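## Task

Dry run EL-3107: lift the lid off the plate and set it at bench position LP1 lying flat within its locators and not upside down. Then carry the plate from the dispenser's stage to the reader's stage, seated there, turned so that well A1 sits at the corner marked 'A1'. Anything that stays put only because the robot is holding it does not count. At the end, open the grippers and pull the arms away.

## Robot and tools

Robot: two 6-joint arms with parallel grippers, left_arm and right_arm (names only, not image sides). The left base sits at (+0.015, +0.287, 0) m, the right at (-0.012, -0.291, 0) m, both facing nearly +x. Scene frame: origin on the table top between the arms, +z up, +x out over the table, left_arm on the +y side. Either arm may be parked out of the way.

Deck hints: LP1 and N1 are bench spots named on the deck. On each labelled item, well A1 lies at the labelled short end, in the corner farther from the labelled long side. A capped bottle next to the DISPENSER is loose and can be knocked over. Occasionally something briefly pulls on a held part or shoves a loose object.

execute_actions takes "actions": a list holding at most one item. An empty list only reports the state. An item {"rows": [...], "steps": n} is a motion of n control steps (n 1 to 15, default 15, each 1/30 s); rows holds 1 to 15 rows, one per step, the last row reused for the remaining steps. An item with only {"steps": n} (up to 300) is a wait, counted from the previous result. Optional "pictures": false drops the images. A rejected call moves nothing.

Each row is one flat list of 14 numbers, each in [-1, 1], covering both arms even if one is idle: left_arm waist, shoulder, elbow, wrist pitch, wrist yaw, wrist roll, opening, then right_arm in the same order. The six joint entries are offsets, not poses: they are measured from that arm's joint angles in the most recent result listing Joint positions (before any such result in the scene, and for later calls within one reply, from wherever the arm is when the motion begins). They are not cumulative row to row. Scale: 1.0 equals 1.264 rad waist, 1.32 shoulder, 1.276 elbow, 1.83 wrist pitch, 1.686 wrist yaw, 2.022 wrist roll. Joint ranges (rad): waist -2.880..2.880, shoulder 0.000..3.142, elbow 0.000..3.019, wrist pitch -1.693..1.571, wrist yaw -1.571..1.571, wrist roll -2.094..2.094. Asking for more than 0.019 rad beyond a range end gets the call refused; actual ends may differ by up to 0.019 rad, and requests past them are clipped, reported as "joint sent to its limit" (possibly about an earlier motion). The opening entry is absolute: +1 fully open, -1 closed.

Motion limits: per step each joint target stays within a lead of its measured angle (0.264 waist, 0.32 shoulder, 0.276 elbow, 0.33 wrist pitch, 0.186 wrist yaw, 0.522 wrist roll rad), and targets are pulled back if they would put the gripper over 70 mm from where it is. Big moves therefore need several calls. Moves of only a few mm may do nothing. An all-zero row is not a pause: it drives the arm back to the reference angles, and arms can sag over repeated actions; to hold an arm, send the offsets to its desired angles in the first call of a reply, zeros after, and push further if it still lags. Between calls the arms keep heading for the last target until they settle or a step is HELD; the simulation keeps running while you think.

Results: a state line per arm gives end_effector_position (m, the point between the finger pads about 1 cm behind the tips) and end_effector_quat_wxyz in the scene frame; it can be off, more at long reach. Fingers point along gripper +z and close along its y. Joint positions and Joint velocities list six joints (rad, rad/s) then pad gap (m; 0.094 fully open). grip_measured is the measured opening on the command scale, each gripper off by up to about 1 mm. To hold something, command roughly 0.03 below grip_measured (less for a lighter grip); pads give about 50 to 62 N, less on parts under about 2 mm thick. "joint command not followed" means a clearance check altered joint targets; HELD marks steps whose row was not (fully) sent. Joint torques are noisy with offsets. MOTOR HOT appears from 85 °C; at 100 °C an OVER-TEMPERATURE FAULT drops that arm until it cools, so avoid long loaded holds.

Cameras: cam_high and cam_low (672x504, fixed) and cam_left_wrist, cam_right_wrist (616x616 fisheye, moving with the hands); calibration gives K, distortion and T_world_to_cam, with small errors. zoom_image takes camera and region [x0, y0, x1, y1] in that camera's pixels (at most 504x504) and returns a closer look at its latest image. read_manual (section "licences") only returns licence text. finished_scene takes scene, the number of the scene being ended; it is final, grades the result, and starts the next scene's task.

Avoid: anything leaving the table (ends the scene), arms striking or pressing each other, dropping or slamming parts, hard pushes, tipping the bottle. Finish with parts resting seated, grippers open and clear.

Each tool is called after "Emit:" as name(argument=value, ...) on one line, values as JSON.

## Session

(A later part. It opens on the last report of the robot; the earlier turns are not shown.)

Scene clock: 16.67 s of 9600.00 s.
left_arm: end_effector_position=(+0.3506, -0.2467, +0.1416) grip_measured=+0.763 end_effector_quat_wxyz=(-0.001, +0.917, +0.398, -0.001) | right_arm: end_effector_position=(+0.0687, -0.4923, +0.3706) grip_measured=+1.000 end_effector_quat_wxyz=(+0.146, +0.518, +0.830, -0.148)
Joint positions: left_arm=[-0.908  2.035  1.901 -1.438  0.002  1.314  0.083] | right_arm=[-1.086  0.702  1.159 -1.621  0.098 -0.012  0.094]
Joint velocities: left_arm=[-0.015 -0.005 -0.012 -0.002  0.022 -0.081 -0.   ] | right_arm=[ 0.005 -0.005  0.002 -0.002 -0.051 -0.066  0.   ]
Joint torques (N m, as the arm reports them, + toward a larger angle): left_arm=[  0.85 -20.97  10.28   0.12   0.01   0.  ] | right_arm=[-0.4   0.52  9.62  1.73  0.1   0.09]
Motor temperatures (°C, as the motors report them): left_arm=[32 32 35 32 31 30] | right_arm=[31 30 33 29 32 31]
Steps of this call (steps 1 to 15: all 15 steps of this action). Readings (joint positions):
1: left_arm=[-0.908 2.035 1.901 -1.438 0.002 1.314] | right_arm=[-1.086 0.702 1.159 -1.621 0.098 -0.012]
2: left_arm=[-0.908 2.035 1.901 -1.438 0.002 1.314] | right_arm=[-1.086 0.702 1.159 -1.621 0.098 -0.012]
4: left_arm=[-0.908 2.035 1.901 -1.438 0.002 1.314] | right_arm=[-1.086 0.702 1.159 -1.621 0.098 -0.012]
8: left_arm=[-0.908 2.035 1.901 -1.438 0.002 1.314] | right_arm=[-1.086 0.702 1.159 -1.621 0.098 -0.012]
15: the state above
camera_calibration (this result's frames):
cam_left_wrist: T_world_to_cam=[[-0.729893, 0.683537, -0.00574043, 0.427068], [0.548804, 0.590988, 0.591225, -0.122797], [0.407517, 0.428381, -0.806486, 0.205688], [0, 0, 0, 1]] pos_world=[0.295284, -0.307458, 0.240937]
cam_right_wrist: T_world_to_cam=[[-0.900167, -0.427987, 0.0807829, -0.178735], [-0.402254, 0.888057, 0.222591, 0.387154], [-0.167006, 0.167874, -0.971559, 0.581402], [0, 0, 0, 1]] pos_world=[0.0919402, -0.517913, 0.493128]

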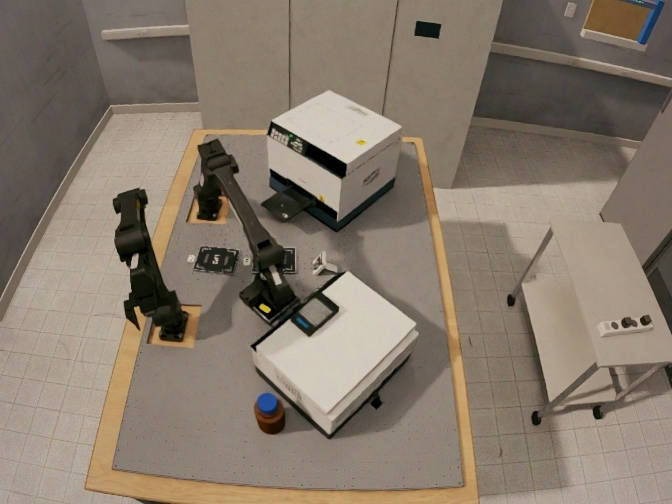

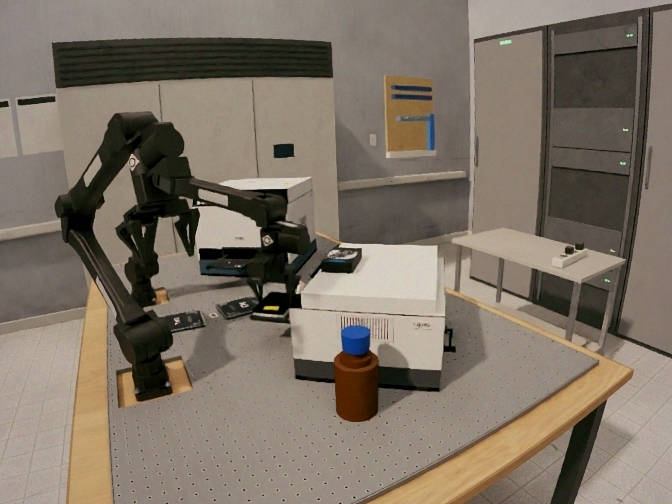

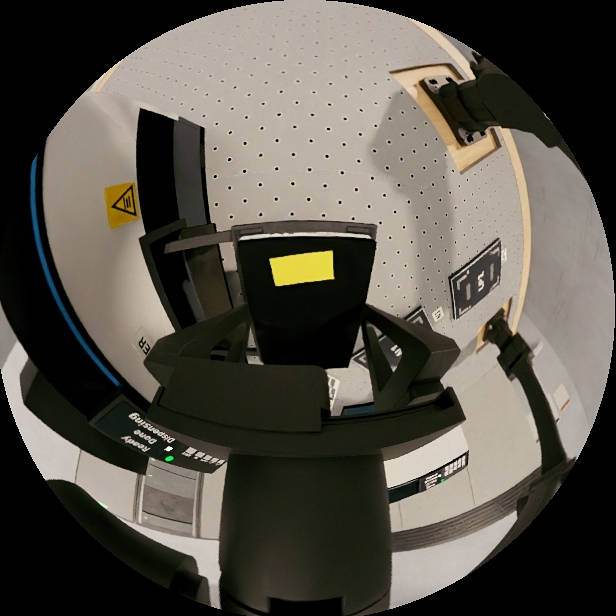

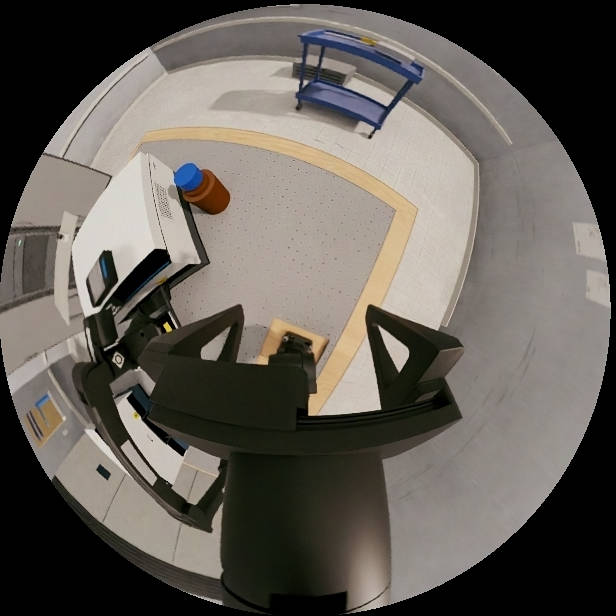

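Emit:
execute_actions(actions=[{"rows":[[0,0,0.006,0.014,0,0,1,0,0,0,0,0,0,1]]}], pictures=false)

Emit:
execute_actions(actions=[{"rows":[[0,0.024,0,0.004,0,0,1,0,0,0,0,0,0,1]]}])

Emit:
zoom_image(camera="cam_left_wrist", region=[190,190,420,390])

Scene clock: 17.97 s of 9600.00 s.
left_arm: end_effector_position=(+0.3520, -0.2489, +0.1416) grip_measured=+1.000 end_effector_quat_wxyz=(+0.005, +0.917, +0.398, -0.000) | right_arm: end_effector_position=(+0.0687, -0.4923, +0.3706) grip_measured=+1.000 end_effector_quat_wxyz=(+0.146, +0.518, +0.830, -0.148)
Joint positions: left_arm=[-0.908  2.035  1.901 -1.427  0.002  1.314  0.094] | right_arm=[-1.086  0.702  1.159 -1.621  0.098 -0.012  0.094]
Joint velocities: left_arm=[-0.015  0.005  0.017  0.002  0.051 -0.037  0.   ] | right_arm=[ 0.005 -0.005 -0.012  0.002  0.007 -0.037  0.   ]
Joint torques (N m, as the arm reports them, + toward a larger angle): left_arm=[  0.76 -20.23  10.22   0.88  -0.05  -0.03] | right_arm=[-0.38  0.5   9.62  1.74  0.1   0.09]
Motor temperatures (°C, as the motors report them): left_arm=[32 32 35 32 31 30] | right_arm=[31 30 33 29 32 31]
Steps of this call (steps 1 to 15: the robot went on to your last target; steps 16 to 24: nothing new was sent; steps 25 to 39: all 15 steps of this action). Readings (joint positions):
25: left_arm=[-0.908 2.035 1.901 -1.436 0.002 1.314] | right_arm=[-1.086 0.702 1.159 -1.621 0.098 -0.012]
26: left_arm=[-0.908 2.035 1.901 -1.433 0.002 1.314] | right_arm=[-1.086 0.702 1.159 -1.621 0.098 -0.012]
28: left_arm=[-0.908 2.035 1.901 -1.429 0.002 1.314] | right_arm=[-1.086 0.702 1.159 -1.621 0.098 -0.012]
32: left_arm=[-0.908 2.035 1.901 -1.428 0.002 1.314] | right_arm=[-1.086 0.702 1.159 -1.621 0.098 -0.012]
39: the state above

Scene clock: 18.47 s of 9600.00 s.
left_arm: end_effector_position=(+0.3520, -0.2489, +0.1416) grip_measured=+1.000 end_effector_quat_wxyz=(+0.005, +0.917, +0.398, -0.000) | right_arm: end_effector_position=(+0.0687, -0.4923, +0.3706) grip_measured=+1.000 end_effector_quat_wxyz=(+0.146, +0.518, +0.830, -0.148)
Joint positions: left_arm=[-0.908  2.035  1.901 -1.427  0.002  1.314  0.094] | right_arm=[-1.086  0.702  1.159 -1.621  0.098 -0.012  0.094]
Joint velocities: left_arm=[-0.015 -0.005 -0.012 -0.022  0.051  0.007  0.   ] | right_arm=[ 0.005 -0.005 -0.012 -0.002  0.007  0.022  0.   ]
Joint torques (N m, as the arm reports them, + toward a larger angle): left_arm=[  1.19 -17.23   9.5    0.46  -0.12   0.04] | right_arm=[-0.38  0.5   9.61  1.74  0.1   0.09]
Motor temperatures (°C, as the motors report them): left_arm=[32 32 35 32 31 30] | right_arm=[31 30 33 29 32 31]
Steps of this call (steps 1 to 15: all 15 steps of this action). Readings (joint positions):
1: left_arm=[-0.908 2.035 1.901 -1.427 0.002 1.314] | right_arm=[-1.086 0.702 1.159 -1.621 0.098 -0.012]
2: left_arm=[-0.908 2.035 1.901 -1.427 0.002 1.314] | right_arm=[-1.086 0.702 1.159 -1.621 0.098 -0.012]
4: left_arm=[-0.908 2.035 1.901 -1.427 0.002 1.314] | right_arm=[-1.086 0.702 1.159 -1.621 0.098 -0.012]
8: left_arm=[-0.908 2.035 1.901 -1.427 0.002 1.314] | right_arm=[-1.086 0.702 1.159 -1.621 0.098 -0.012]
15: the state above
camera_calibration (this result's frames):
cam_left_wrist: T_world_to_cam=[[-0.729834, 0.683444, -0.0157062, 0.430885], [0.54556, 0.596128, 0.589063, -0.11955], [0.411954, 0.42135, -0.807934, 0.202954], [0, 0, 0, 1]] pos_world=[0.296088, -0.308733, 0.241164]
cam_right_wrist: T_world_to_cam=[[-0.900167, -0.427987, 0.0807829, -0.178735], [-0.402254, 0.888057, 0.222591, 0.387154], [-0.167006, 0.167874, -0.971559, 0.581402], [0, 0, 0, 1]] pos_world=[0.0919402, -0.517913, 0.493128]

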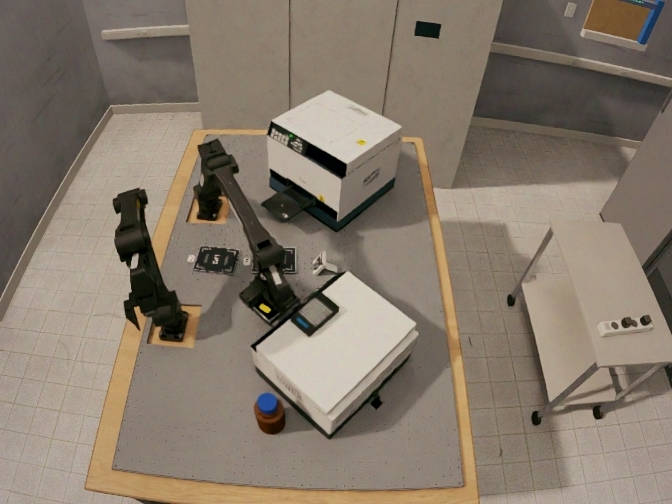

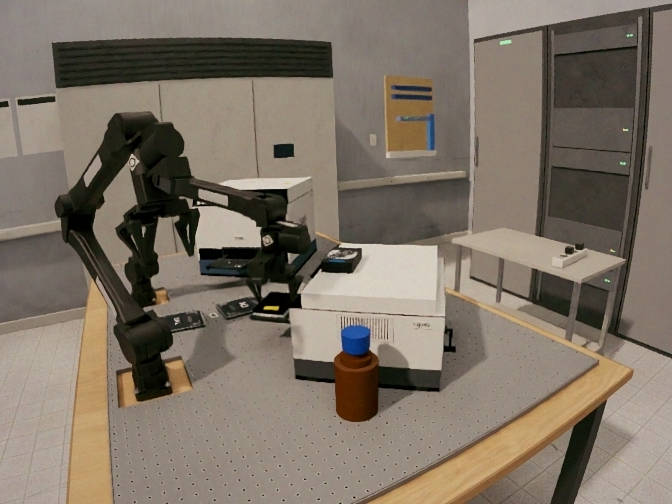

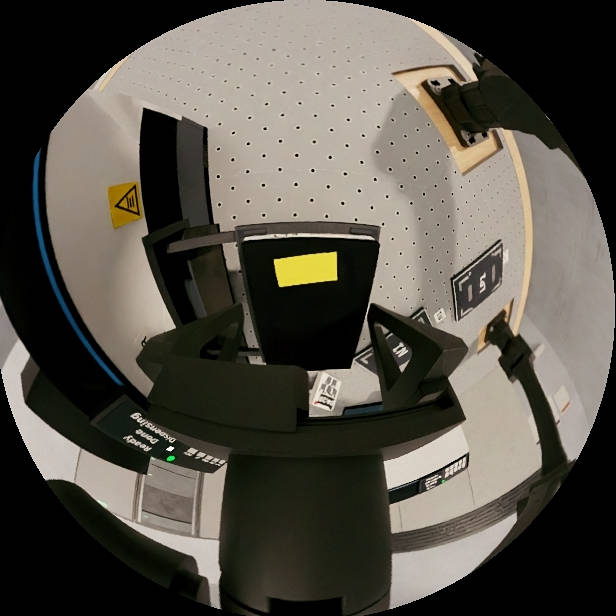

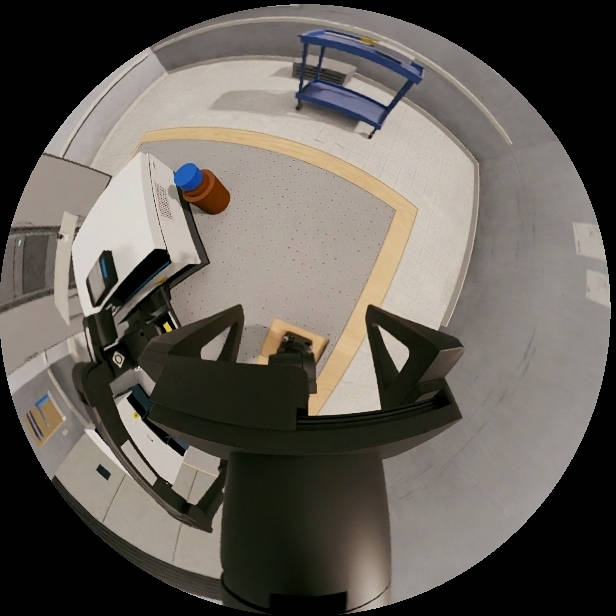

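Region (190, 190, 420, 390) of cam_left_wrist's 616x616 image, scaled by 2.191, with more detail than that image has; it fills the top 438 rows of this view, and the rest is white.

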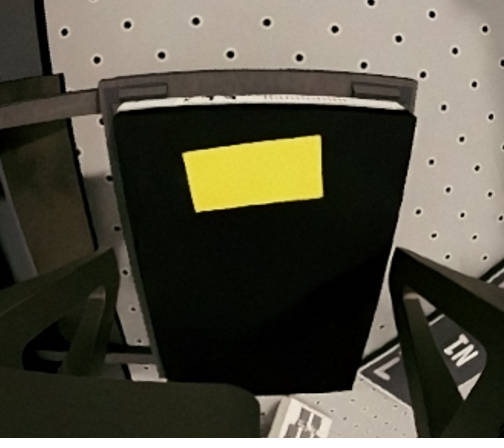

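Emit:
execute_actions(actions=[{"rows":[[0,0,-0.01,0.006,0,0,1,0,0,0,0,0,0,1]]}])

Emit:
zoom_image(camera="cam_left_wrist", region=[190,190,420,390])

Scene clock: 21.83 s of 9600.00 s.
left_arm: end_effector_position=(+0.3505, -0.2466, +0.1381) grip_measured=+1.000 end_effector_quat_wxyz=(+0.000, +0.917, +0.398, -0.001) | right_arm: end_effector_position=(+0.0687, -0.4923, +0.3706) grip_measured=+1.000 end_effector_quat_wxyz=(+0.146, +0.518, +0.830, -0.148)
Joint positions: left_arm=[-0.908  2.035  1.891 -1.427  0.002  1.314  0.094] | right_arm=[-1.086  0.702  1.159 -1.621  0.098 -0.012  0.094]
Joint velocities: left_arm=[ 0.005  0.005  0.002  0.002  0.037 -0.051  0.   ] | right_arm=[-0.005 -0.005  0.007 -0.007  0.022 -0.037  0.   ]
Joint torques (N m, as the arm reports them, + toward a larger angle): left_arm=[  1.17 -19.88   9.45   0.5   -0.1    0.07] | right_arm=[-0.39  0.51  9.62  1.74  0.1   0.09]
Motor temperatures (°C, as the motors report them): left_arm=[32 32 35 32 31 30] | right_arm=[31 30 33 29 32 31]
Steps of this call (steps 1 to 15: the robot went on to your last target; steps 16 to 86: nothing new was sent; steps 87 to 101: all 15 steps of this action). Readings (joint positions):
87: left_arm=[-0.908 2.035 1.900 -1.427 0.002 1.314] | right_arm=[-1.086 0.702 1.159 -1.621 0.098 -0.012]
88: left_arm=[-0.908 2.035 1.898 -1.427 0.002 1.314] | right_arm=[-1.086 0.702 1.159 -1.621 0.098 -0.012]
90: left_arm=[-0.908 2.035 1.895 -1.427 0.002 1.314] | right_arm=[-1.086 0.702 1.159 -1.621 0.098 -0.012]
94: left_arm=[-0.908 2.035 1.891 -1.427 0.002 1.314] | right_arm=[-1.086 0.702 1.159 -1.621 0.098 -0.012]
101: the state above
camera_calibration (this result's frames):
cam_left_wrist: T_world_to_cam=[[-0.729889, 0.683531, -0.00684778, 0.427001], [0.548443, 0.59156, 0.590988, -0.12049], [0.408009, 0.4276, -0.806651, 0.202523], [0, 0, 0, 1]] pos_world=[0.295114, -0.30719, 0.237498]
cam_right_wrist: T_world_to_cam=[[-0.900167, -0.427987, 0.0807829, -0.178735], [-0.402254, 0.888057, 0.222591, 0.387154], [-0.167006, 0.167874, -0.971559, 0.581402], [0, 0, 0, 1]] pos_world=[0.0919402, -0.517913, 0.493128]

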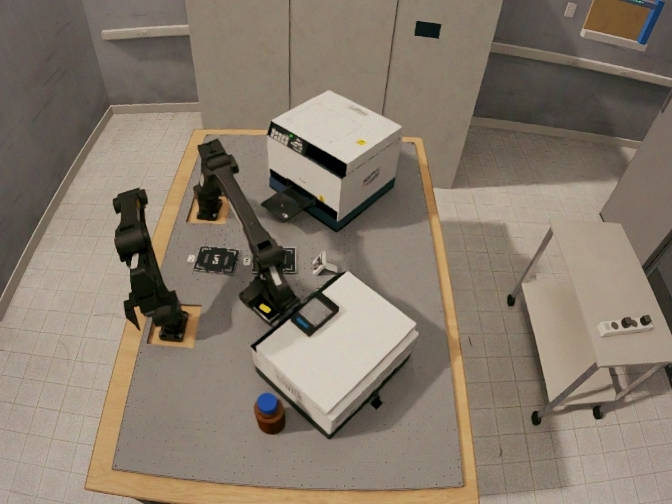

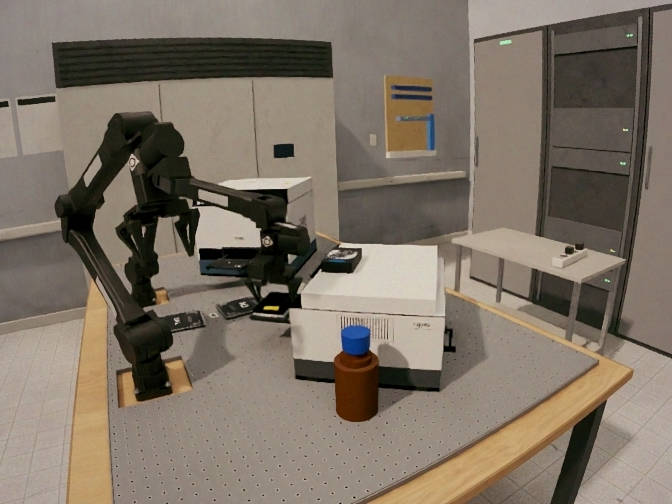

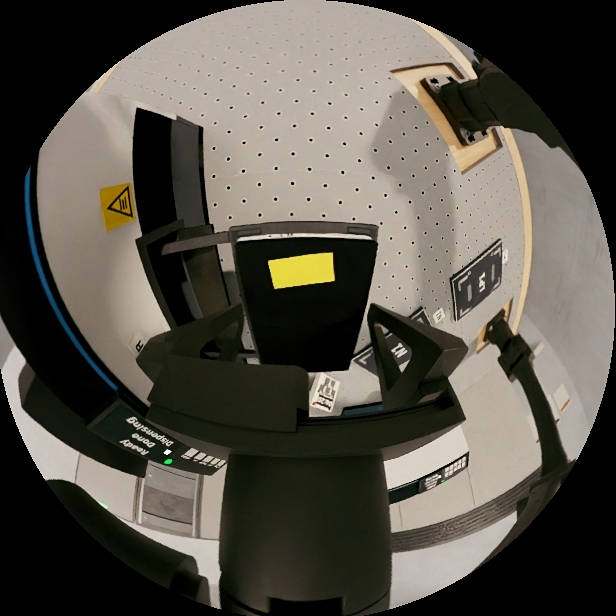

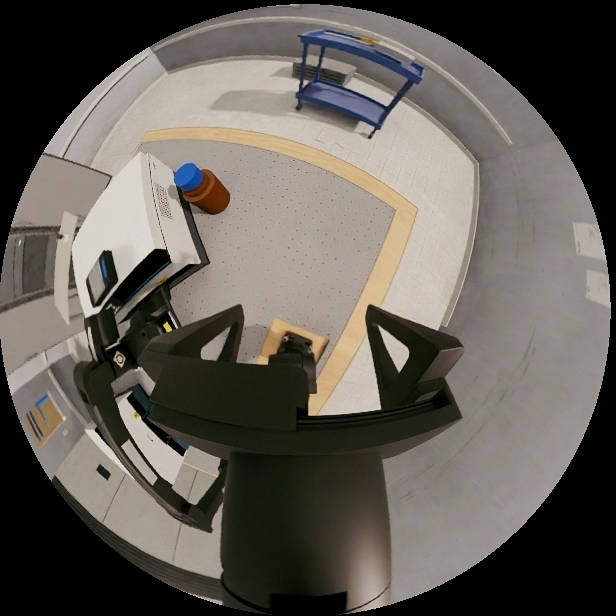

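Region (190, 190, 420, 390) of cam_left_wrist's 616x616 image, scaled by 2.191, with more detail than that image has; it fills the top 438 rows of this view, and the rest is white.

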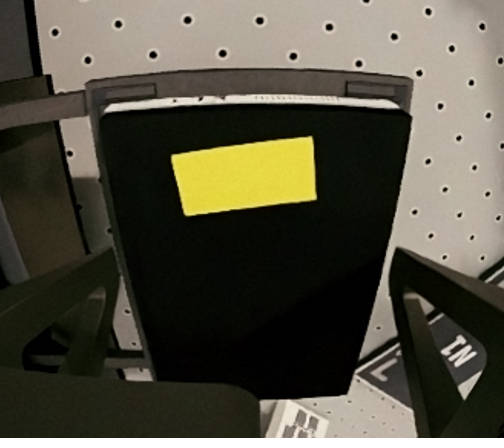

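Emit:
execute_actions(actions=[], pictures=false)

Emit:
execute_actions(actions=[{"rows":[[0,0,0,0,0,0,0.9,0,0,0,0,0,0,1],[0,0,0,0,0,0,0.85,0,0,0,0,0,0,1],[0,0,0,0,0,0,0.8,0,0,0,0,0,0,1],[0,0,0,0,0,0,0.775,0,0,0,0,0,0,1],[0,0,0,0,0,0,0.75,0,0,0,0,0,0,1]]}], pictures=false)

Scene clock: 22.67 s of 9600.00 s.
left_arm: end_effector_position=(+0.3505, -0.2466, +0.1381) grip_measured=+1.000 end_effector_quat_wxyz=(+0.000, +0.917, +0.398, -0.001) | right_arm: end_effector_position=(+0.0687, -0.4923, +0.3706) grip_measured=+1.000 end_effector_quat_wxyz=(+0.146, +0.518, +0.830, -0.148)
Joint positions: left_arm=[-0.908  2.035  1.891 -1.427  0.002  1.314  0.094] | right_arm=[-1.086  0.702  1.159 -1.621  0.098 -0.012  0.094]
Joint velocities: left_arm=[-0.015  0.005 -0.012  0.002 -0.051 -0.022  0.   ] | right_arm=[-0.005 -0.015  0.027  0.002 -0.037  0.037  0.   ]
Joint torques (N m, as the arm reports them, + toward a larger angle): left_arm=[  1.74 -19.85   9.26   0.69  -0.09   0.  ] | right_arm=[-0.4   0.54  9.61  1.74  0.1   0.09]
Motor temperatures (°C, as the motors report them): left_arm=[32 32 35 32 31 30] | right_arm=[31 30 33 29 32 31]
Steps of this call (steps 1 to 15: the robot went on to your last target; steps 16 to 25: nothing new was sent). Readings (joint positions):
1: left_arm=[-0.908 2.035 1.891 -1.427 0.002 1.314] | right_arm=[-1.086 0.702 1.159 -1.621 0.098 -0.012]
2: left_arm=[-0.908 2.035 1.891 -1.427 0.002 1.314] | right_arm=[-1.086 0.702 1.159 -1.621 0.098 -0.012]
4: left_arm=[-0.908 2.035 1.891 -1.427 0.002 1.314] | right_arm=[-1.086 0.702 1.159 -1.621 0.098 -0.012]
8: left_arm=[-0.908 2.035 1.891 -1.427 0.002 1.314] | right_arm=[-1.086 0.702 1.159 -1.621 0.098 -0.012]
25: the state above
All arms were judged still, so your last target was given up. Only a new action makes them travel on or press farther. Fingers that are still opening or closing keep moving.

Scene clock: 23.17 s of 9600.00 s.
left_arm: end_effector_position=(+0.3505, -0.2466, +0.1381) grip_measured=+0.777 end_effector_quat_wxyz=(+0.000, +0.917, +0.398, -0.001) | right_arm: end_effector_position=(+0.0687, -0.4923, +0.3706) grip_measured=+1.000 end_effector_quat_wxyz=(+0.146, +0.518, +0.830, -0.148)
Joint positions: left_arm=[-0.908  2.035  1.891 -1.427  0.002  1.314  0.083] | right_arm=[-1.086  0.702  1.159 -1.621  0.098 -0.012  0.094]
Joint velocities: left_arm=[-0.005 -0.005 -0.002 -0.002  0.051  0.037 -0.   ] | right_arm=[-0.005 -0.015 -0.007  0.002  0.007 -0.081  0.   ]
Joint torques (N m, as the arm reports them, + toward a larger angle): left_arm=[  1.75 -19.8    9.5    0.36  -0.09   0.07] | right_arm=[-0.41  0.53  9.61  1.74  0.1   0.09]
Motor temperatures (°C, as the motors report them): left_arm=[32 32 35 32 31 30] | right_arm=[31 30 33 29 32 31]
Steps of this call (steps 1 to 15: all 15 steps of this action). Readings (joint positions):
1: left_arm=[-0.908 2.035 1.891 -1.427 0.002 1.314] | right_arm=[-1.086 0.702 1.159 -1.621 0.098 -0.012]
2: left_arm=[-0.908 2.035 1.891 -1.427 0.002 1.314] | right_arm=[-1.086 0.702 1.159 -1.621 0.098 -0.012]
4: left_arm=[-0.908 2.035 1.891 -1.427 0.002 1.314] | right_arm=[-1.086 0.702 1.159 -1.621 0.098 -0.012]
8: left_arm=[-0.908 2.035 1.891 -1.427 0.002 1.314] | right_arm=[-1.086 0.702 1.159 -1.621 0.098 -0.012]
15: the state above

Emit:
execute_actions(actions=[{"rows":[[0,-0.004,0.03,-0.006,0,0,0.75,0,0,0,0,0,0,1],[0,-0.006,0.04,-0.012,0,0,0.75,0,0,0,0,0,0,1],[0,-0.008,0.05,-0.02,0,0,0.75,0,0,0,0,0,0,1],[0,-0.01,0.06,-0.028,0,0,0.75,0,0,0,0,0,0,1],[0,-0.012,0.07,-0.036,0,0,0.75,0,0,0,0,0,0,1],[0,-0.014,0.08,-0.044,0,0,0.75,0,0,0,0,0,0,1],[0,-0.016,0.09,-0.052,0,0,0.75,0,0,0,0,0,0,1],[0,-0.018,0.105,-0.06,0,0,0.75,0,0,0,0,0,0,1]]}])

Scene clock: 24.73 s of 9600.00 s.
left_arm: end_effector_position=(+0.3516, -0.2483, +0.1763) grip_measured=+0.777 end_effector_quat_wxyz=(+0.001, +0.917, +0.398, -0.001) | right_arm: end_effector_position=(+0.0687, -0.4923, +0.3706) grip_measured=+1.000 end_effector_quat_wxyz=(+0.146, +0.518, +0.830, -0.148)
Joint positions: left_arm=[-0.908  2.028  1.981 -1.521  0.002  1.315  0.083] | right_arm=[-1.086  0.702  1.159 -1.621  0.098 -0.012  0.094]
Joint velocities: left_arm=[ 0.005 -0.015 -0.007 -0.056 -0.007 -0.051 -0.001] | right_arm=[ 0.005  0.005 -0.007 -0.007 -0.007 -0.051  0.   ]
Joint torques (N m, as the arm reports them, + toward a larger angle): left_arm=[  1.98 -20.92  13.65  -0.5   -0.08   0.01] | right_arm=[-0.39  0.53  9.63  1.74  0.1   0.09]
Motor temperatures (°C, as the motors report them): left_arm=[32 32 35 32 31 30] | right_arm=[31 30 33 29 32 31]
Steps of this call (steps 1 to 15: the robot went on to your last target; steps 16 to 32: nothing new was sent; steps 33 to 47: all 15 steps of this action). Readings (joint positions):
33: left_arm=[-0.908 2.035 1.891 -1.427 0.002 1.314] | right_arm=[-1.086 0.702 1.159 -1.621 0.098 -0.012]
34: left_arm=[-0.908 2.035 1.891 -1.428 0.002 1.314] | right_arm=[-1.086 0.702 1.159 -1.621 0.098 -0.012]
36: left_arm=[-0.908 2.035 1.897 -1.438 0.002 1.315] | right_arm=[-1.086 0.702 1.159 -1.621 0.098 -0.012]
40: left_arm=[-0.908 2.035 1.938 -1.492 0.002 1.315] | right_arm=[-1.086 0.702 1.159 -1.621 0.098 -0.012]
47: the state above
camera_calibration (this result's frames):
cam_left_wrist: T_world_to_cam=[[-0.729617, 0.683791, -0.00943254, 0.42967], [0.547827, 0.592685, 0.590432, -0.142082], [0.409323, 0.425622, -0.807032, 0.232794], [0, 0, 0, 1]] pos_world=[0.296043, -0.308677, 0.275814]
cam_right_wrist: T_world_to_cam=[[-0.900167, -0.427987, 0.0807829, -0.178735], [-0.402254, 0.888057, 0.222591, 0.387154], [-0.167006, 0.167874, -0.971559, 0.581402], [0, 0, 0, 1]] pos_world=[0.0919402, -0.517913, 0.493128]

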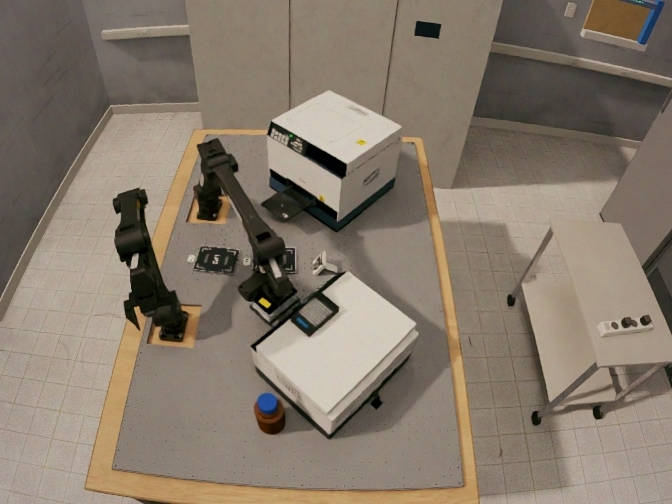

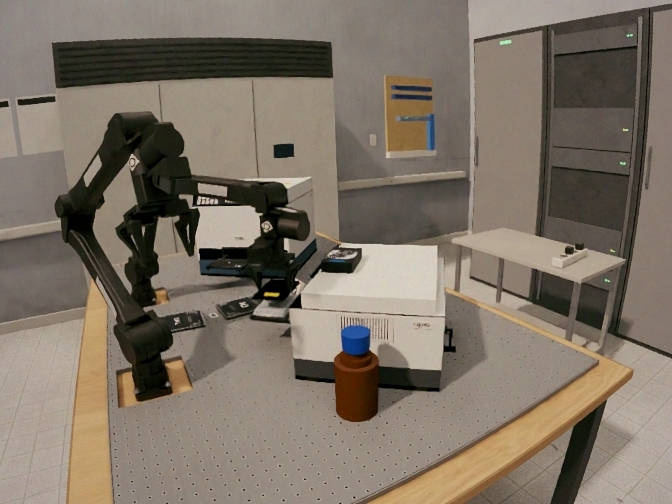

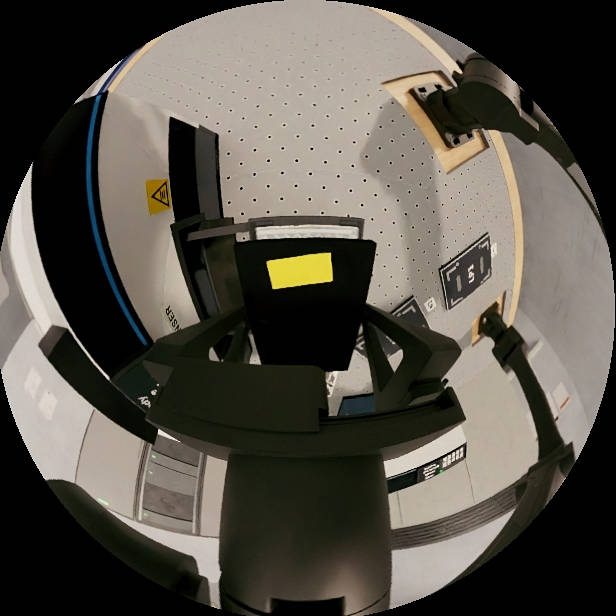

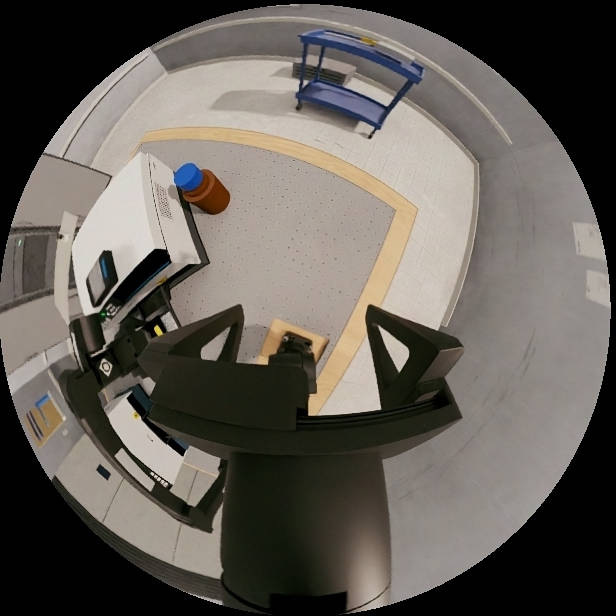

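Emit:
execute_actions(actions=[{"rows":[[-0.005,-0.03,-0.01,0,0,0.01,0.75,0,0,0,0,0,0,1],[-0.01,-0.06,-0.04,0,0,0.02,0.75,0,0,0,0,0,0,1],[-0.02,-0.09,-0.075,0,0,0.03,0.75,0,0,0,0,0,0,1],[-0.03,-0.12,-0.11,0,0,0.04,0.75,0,0,0,0,0,0,1],[-0.04,-0.15,-0.15,0,0,0.055,0.75,0,0,0,0,0,0,1],[-0.05,-0.18,-0.19,0.005,0,0.07,0.75,0,0,0,0,0,0,1],[-0.06,-0.21,-0.23,0.01,0,0.085,0.75,0,0,0,0,0,0,1],[-0.07,-0.24,-0.27,0.015,0,0.1,0.75,0,0,0,0,0,0,1],[-0.08,-0.275,-0.31,0.02,0,0.115,0.75,0,0,0,0,0,0,1],[-0.09,-0.31,-0.35,0.025,0,0.13,0.75,0,0,0,0,0,0,1],[-0.1,-0.34,-0.39,0.03,0,0.14,0.75,0,0,0,0,0,0,1],[-0.108,-0.375,-0.43,0.035,0,0.155,0.75,0,0,0,0,0,0,1]]}], pictures=false)

Emit:
execute_actions(actions=[{"rows":[[-0.01,-0.03,-0.03,0,0,0.01,0.75,0,0,0,0,0,0,1],[-0.02,-0.06,-0.065,0,0,0.02,0.75,0,0,0,0,0,0,1],[-0.03,-0.09,-0.1,0.01,0,0.03,0.75,0,0,0,0,0,0,1],[-0.04,-0.12,-0.14,0.01,0,0.04,0.75,0,0,0,0,0,0,1],[-0.05,-0.15,-0.18,0.015,0,0.055,0.75,0,0,0,0,0,0,1],[-0.06,-0.18,-0.22,0.02,0,0.07,0.75,0,0,0,0,0,0,1],[-0.07,-0.21,-0.26,0.02,0,0.085,0.75,0,0,0,0,0,0,1],[-0.08,-0.24,-0.3,0.025,0,0.1,0.75,0,0,0,0,0,0,1],[-0.09,-0.275,-0.34,0.03,0,0.115,0.75,0,0,0,0,0,0,1],[-0.1,-0.31,-0.38,0.035,0,0.13,0.75,0,0,0,0,0,0,1],[-0.105,-0.34,-0.41,0.04,0,0.14,0.75,0,0,0,0,0,0,1],[-0.113,-0.375,-0.435,0.045,0,0.155,0.75,0,0,0,0,0,0,1]]}])

Scene clock: 29.10 s of 9600.00 s.
left_arm: end_effector_position=(+0.2057, -0.1282, +0.2204) grip_measured=+0.777 end_effector_quat_wxyz=(-0.013, +0.975, +0.222, -0.004) | right_arm: end_effector_position=(+0.0687, -0.4923, +0.3706) grip_measured=+1.000 end_effector_quat_wxyz=(+0.146, +0.518, +0.830, -0.148)
Joint positions: left_arm=[-1.038  1.556  1.44  -1.483  0.002  1.556  0.083] | right_arm=[-1.086  0.702  1.159 -1.621  0.098 -0.012  0.094]
Joint velocities: left_arm=[-0.405 -0.923 -0.369  0.002 -0.022  0.388 -0.001] | right_arm=[ 0.005 -0.005  0.007 -0.022 -0.037 -0.022  0.   ]
Joint torques (N m, as the arm reports them, + toward a larger angle): left_arm=[  2.69 -10.17  10.99   1.13  -0.13   0.12] | right_arm=[-0.41  0.5   9.61  1.73  0.1   0.09]
Motor temperatures (°C, as the motors report them): left_arm=[32 32 36 32 31 30] | right_arm=[31 30 34 29 32 31]
Steps of this call (steps 1 to 15: the robot went on to your last target; steps 16 to 90: nothing new was sent; then 0.87 s passed at rest; steps 91 to 105: all 15 steps of this action). Readings (joint positions):
91: left_arm=[-0.908 2.028 1.980 -1.523 0.002 1.316] | right_arm=[-1.086 0.702 1.159 -1.621 0.098 -0.012]
92: left_arm=[-0.908 2.023 1.972 -1.522 0.002 1.320] | right_arm=[-1.086 0.702 1.159 -1.621 0.098 -0.012]
94: left_arm=[-0.909 1.991 1.915 -1.520 0.002 1.337] | right_arm=[-1.086 0.702 1.159 -1.621 0.098 -0.012]
98: left_arm=[-0.931 1.862 1.729 -1.517 0.002 1.403] | right_arm=[-1.086 0.702 1.159 -1.621 0.098 -0.012]
105: the state above

Scene clock: 29.60 s of 9600.00 s.
left_arm: end_effector_position=(+0.0896, +0.0378, +0.1747) grip_measured=+0.777 end_effector_quat_wxyz=(-0.028, +0.999, +0.030, -0.009) | right_arm: end_effector_position=(+0.0687, -0.4923, +0.3706) grip_measured=+1.000 end_effector_quat_wxyz=(+0.146, +0.518, +0.830, -0.148)
Joint positions: left_arm=[-1.175  1.07   0.872 -1.43   0.003  1.806  0.083] | right_arm=[-1.086  0.702  1.159 -1.621  0.098 -0.012  0.094]
Joint velocities: left_arm=[-0.054 -0.63  -0.125 -0.007 -0.081  0.418 -0.001] | right_arm=[-0.024  0.005 -0.007  0.012 -0.037 -0.022  0.   ]
Joint torques (N m, as the arm reports them, + toward a larger angle): left_arm=[ 1.46 -4.   11.35  1.33 -0.09  0.01] | right_arm=[-0.39  0.53  9.61  1.73  0.1   0.09]
Motor temperatures (°C, as the motors report them): left_arm=[32 32 36 32 31 30] | right_arm=[31 30 34 29 32 31]
Steps of this call (steps 1 to 15: all 15 steps of this action). Readings (joint positions):
1: left_arm=[-1.050 1.529 1.431 -1.483 0.003 1.562] | right_arm=[-1.086 0.702 1.159 -1.621 0.098 -0.012]
2: left_arm=[-1.057 1.505 1.421 -1.483 0.003 1.566] | right_arm=[-1.086 0.702 1.159 -1.621 0.098 -0.012]
4: left_arm=[-1.066 1.453 1.366 -1.475 0.003 1.582] | right_arm=[-1.086 0.702 1.159 -1.621 0.098 -0.012]
8: left_arm=[-1.093 1.324 1.157 -1.459 0.003 1.653] | right_arm=[-1.086 0.702 1.159 -1.621 0.098 -0.012]
15: the state above
camera_calibration (this result's frames):
cam_left_wrist: T_world_to_cam=[[-0.0583046, 0.997145, 0.0479819, -0.03919], [0.815312, 0.0198267, 0.578683, -0.16737], [0.576079, 0.07286, -0.81414, 0.216556], [0, 0, 0, 1]] pos_world=[0.00942026, 0.0266182, 0.275041]
cam_right_wrist: T_world_to_cam=[[-0.900167, -0.427987, 0.0807829, -0.178735], [-0.402254, 0.888057, 0.222591, 0.387154], [-0.167006, 0.167874, -0.971559, 0.581402], [0, 0, 0, 1]] pos_world=[0.0919402, -0.517913, 0.493128]

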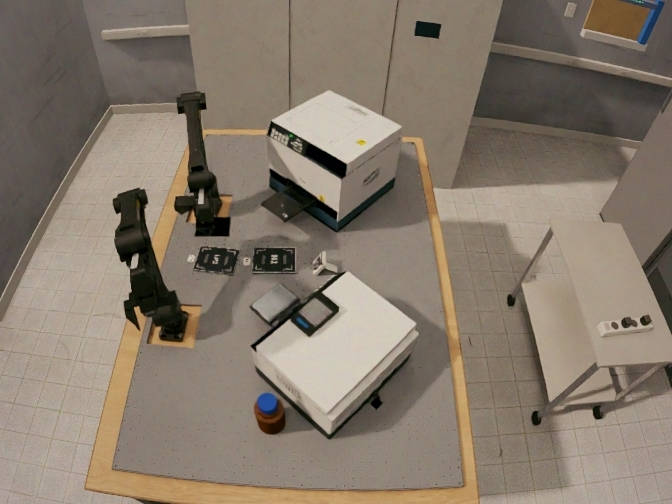

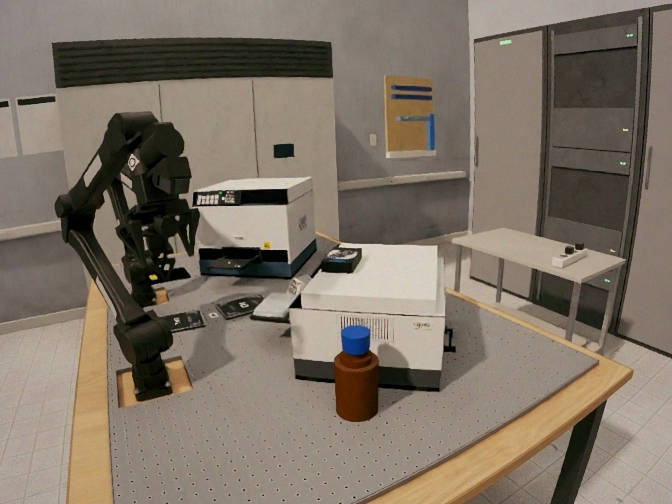

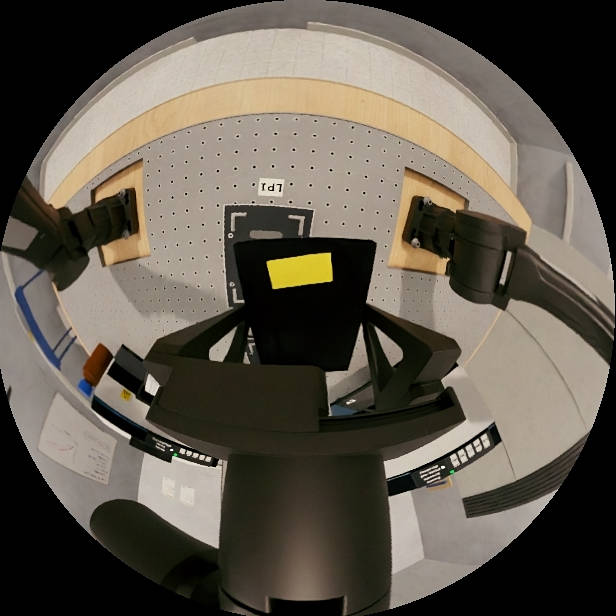

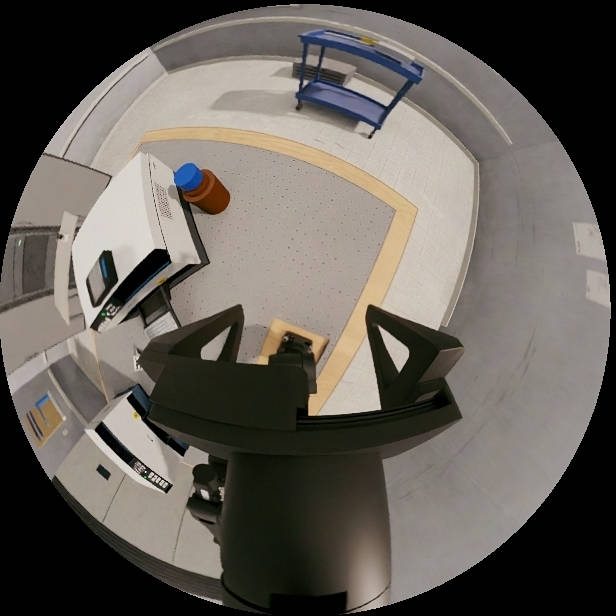

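Emit:
execute_actions(actions=[{"rows":[[-0.01,0.01,0,0.04,0,0.04,0.75,0,0,0,0,0,0,1],[-0.01,0.025,-0.01,0.06,0,0.045,0.75,0,0,0,0,0,0,1],[-0.015,0.04,-0.02,0.08,0,0.05,0.75,0,0,0,0,0,0,1],[-0.02,0.055,-0.03,0.1,0,0.055,0.75,0,0,0,0,0,0,1],[-0.025,0.07,-0.04,0.12,0,0.06,0.75,0,0,0,0,0,0,1],[-0.028,0.085,-0.05,0.14,0,0.06,0.75,0,0,0,0,0,0,1],[-0.028,0.1,-0.06,0.155,0,0.06,0.75,0,0,0,0,0,0,1],[-0.028,0.115,-0.075,0.17,0,0.06,0.75,0,0,0,0,0,0,1],[-0.028,0.128,-0.09,0.19,0,0.06,0.75,0,0,0,0,0,0,1]]}], pictures=false)

Emit:
execute_actions(actions=[{"steps":12}])

Emit:
zoom_image(camera="cam_left_wrist", region=[210,150,410,310])

Scene clock: 31.30 s of 9600.00 s.
left_arm: end_effector_position=(+0.0929, +0.0049, +0.0809) grip_measured=+0.777 end_effector_quat_wxyz=(-0.017, +0.999, -0.035, -0.007) | right_arm: end_effector_position=(+0.0687, -0.4923, +0.3706) grip_measured=+1.000 end_effector_quat_wxyz=(+0.146, +0.518, +0.830, -0.148)
Joint positions: left_arm=[-1.197  1.251  0.746 -1.103  0.003  1.915  0.083] | right_arm=[-1.086  0.702  1.159 -1.621  0.098 -0.012  0.094]
Joint velocities: left_arm=[-0.005 -0.015 -0.012 -0.007  0.007  0.007  0.001] | right_arm=[ 0.005 -0.015 -0.002 -0.012  0.022  0.007  0.   ]
Joint torques (N m, as the arm reports them, + toward a larger angle): left_arm=[ 0.34 -9.21  9.18  1.02 -0.09  0.09] | right_arm=[-0.39  0.5   9.62  1.73  0.1   0.09]
Motor temperatures (°C, as the motors report them): left_arm=[32 32 36 32 31 30] | right_arm=[31 30 34 29 32 31]
Steps of this call (steps 1 to 30: the robot went on to your last target; steps 31 to 36: nothing new was sent; steps 37 to 51: all 15 steps of this action). Readings (joint positions):
37: left_arm=[-1.176 1.046 0.871 -1.410 0.003 1.863] | right_arm=[-1.086 0.702 1.159 -1.621 0.098 -0.012]
38: left_arm=[-1.176 1.050 0.870 -1.393 0.003 1.867] | right_arm=[-1.086 0.702 1.159 -1.621 0.098 -0.012]
40: left_arm=[-1.177 1.071 0.864 -1.334 0.003 1.880] | right_arm=[-1.086 0.702 1.159 -1.621 0.098 -0.012]
44: left_arm=[-1.191 1.157 0.819 -1.193 0.003 1.902] | right_arm=[-1.086 0.702 1.159 -1.621 0.098 -0.012]
51: the state above

Scene clock: 31.70 s of 9600.00 s.
left_arm: end_effector_position=(+0.0933, +0.0036, +0.0809) grip_measured=+0.777 end_effector_quat_wxyz=(-0.015, +0.999, -0.037, -0.006) | right_arm: end_effector_position=(+0.0687, -0.4923, +0.3706) grip_measured=+1.000 end_effector_quat_wxyz=(+0.146, +0.518, +0.830, -0.148)
Joint positions: left_arm=[-1.197  1.251  0.746 -1.098  0.003  1.918  0.083] | right_arm=[-1.086  0.702  1.159 -1.621  0.098 -0.012  0.094]
Joint velocities: left_arm=[-0.005 -0.005 -0.007 -0.027  0.037 -0.081  0.   ] | right_arm=[-0.005  0.005 -0.007  0.007 -0.037 -0.051  0.   ]
Joint torques (N m, as the arm reports them, + toward a larger angle): left_arm=[ 0.92 -8.02  9.44  0.93 -0.06  0.12] | right_arm=[-0.38  0.54  9.62  1.73  0.1   0.09]
Motor temperatures (°C, as the motors report them): left_arm=[32 32 36 32 31 30] | right_arm=[31 30 34 29 32 31]
Steps of this call (steps 1 to 12: the robot went on to your last target). Readings (joint positions):
1: left_arm=[-1.197 1.251 0.746 -1.101 0.003 1.915] | right_arm=[-1.086 0.702 1.159 -1.621 0.098 -0.012]
2: left_arm=[-1.197 1.251 0.746 -1.098 0.003 1.916] | right_arm=[-1.086 0.702 1.159 -1.621 0.098 -0.012]
4: left_arm=[-1.197 1.251 0.746 -1.098 0.003 1.917] | right_arm=[-1.086 0.702 1.159 -1.621 0.098 -0.012]
8: left_arm=[-1.197 1.251 0.746 -1.098 0.003 1.918] | right_arm=[-1.086 0.702 1.159 -1.621 0.098 -0.012]
12: the state above
camera_calibration (this result's frames):
cam_left_wrist: T_world_to_cam=[[0.0752055, 0.996937, 0.0214543, -0.0106526], [0.810237, -0.0736346, 0.581458, -0.114867], [0.581257, -0.0263458, -0.813293, 0.140337], [0, 0, 0, 1]] pos_world=[0.0122987, 0.0058591, 0.181154]
cam_right_wrist: T_world_to_cam=[[-0.900167, -0.427987, 0.0807829, -0.178735], [-0.402254, 0.888057, 0.222591, 0.387154], [-0.167006, 0.167874, -0.971559, 0.581402], [0, 0, 0, 1]] pos_world=[0.0919402, -0.517913, 0.493128]

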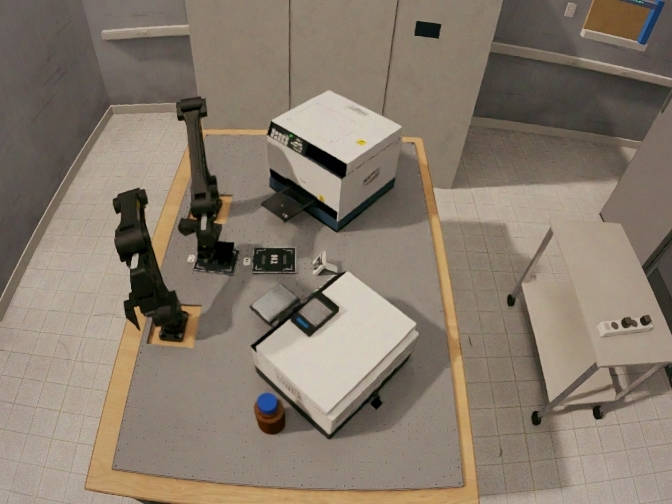

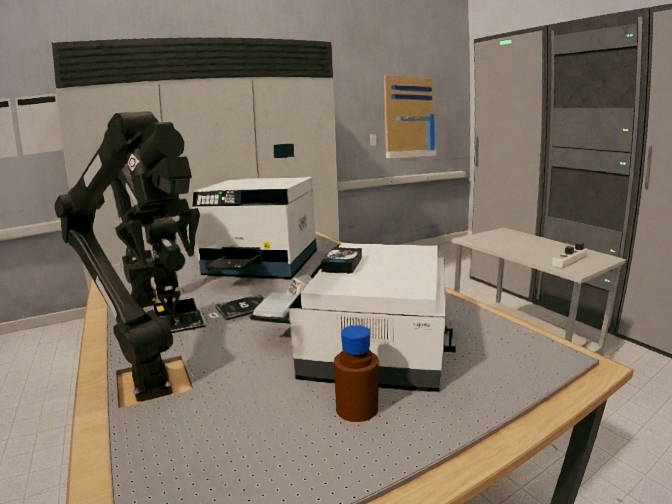

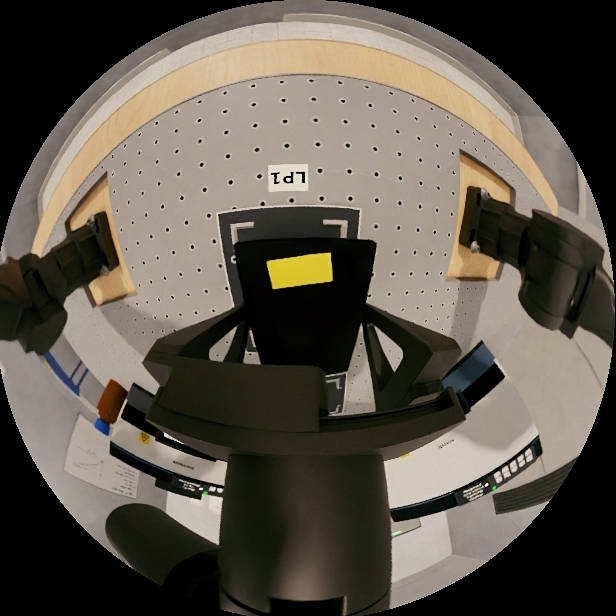

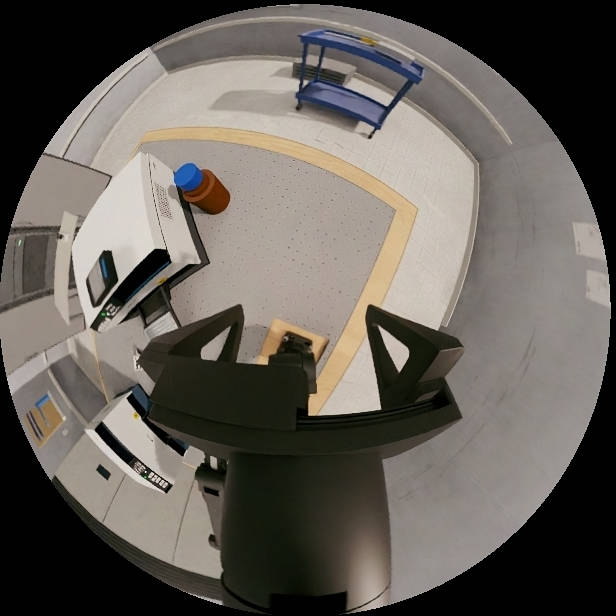

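Region (210, 150, 410, 310) of cam_left_wrist's 616x616 image, scaled by 2.520, with more detail than that image has; it fills the top 403 rows of this view, and the rest is white.

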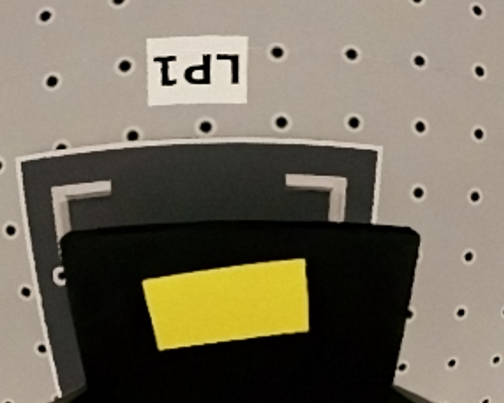

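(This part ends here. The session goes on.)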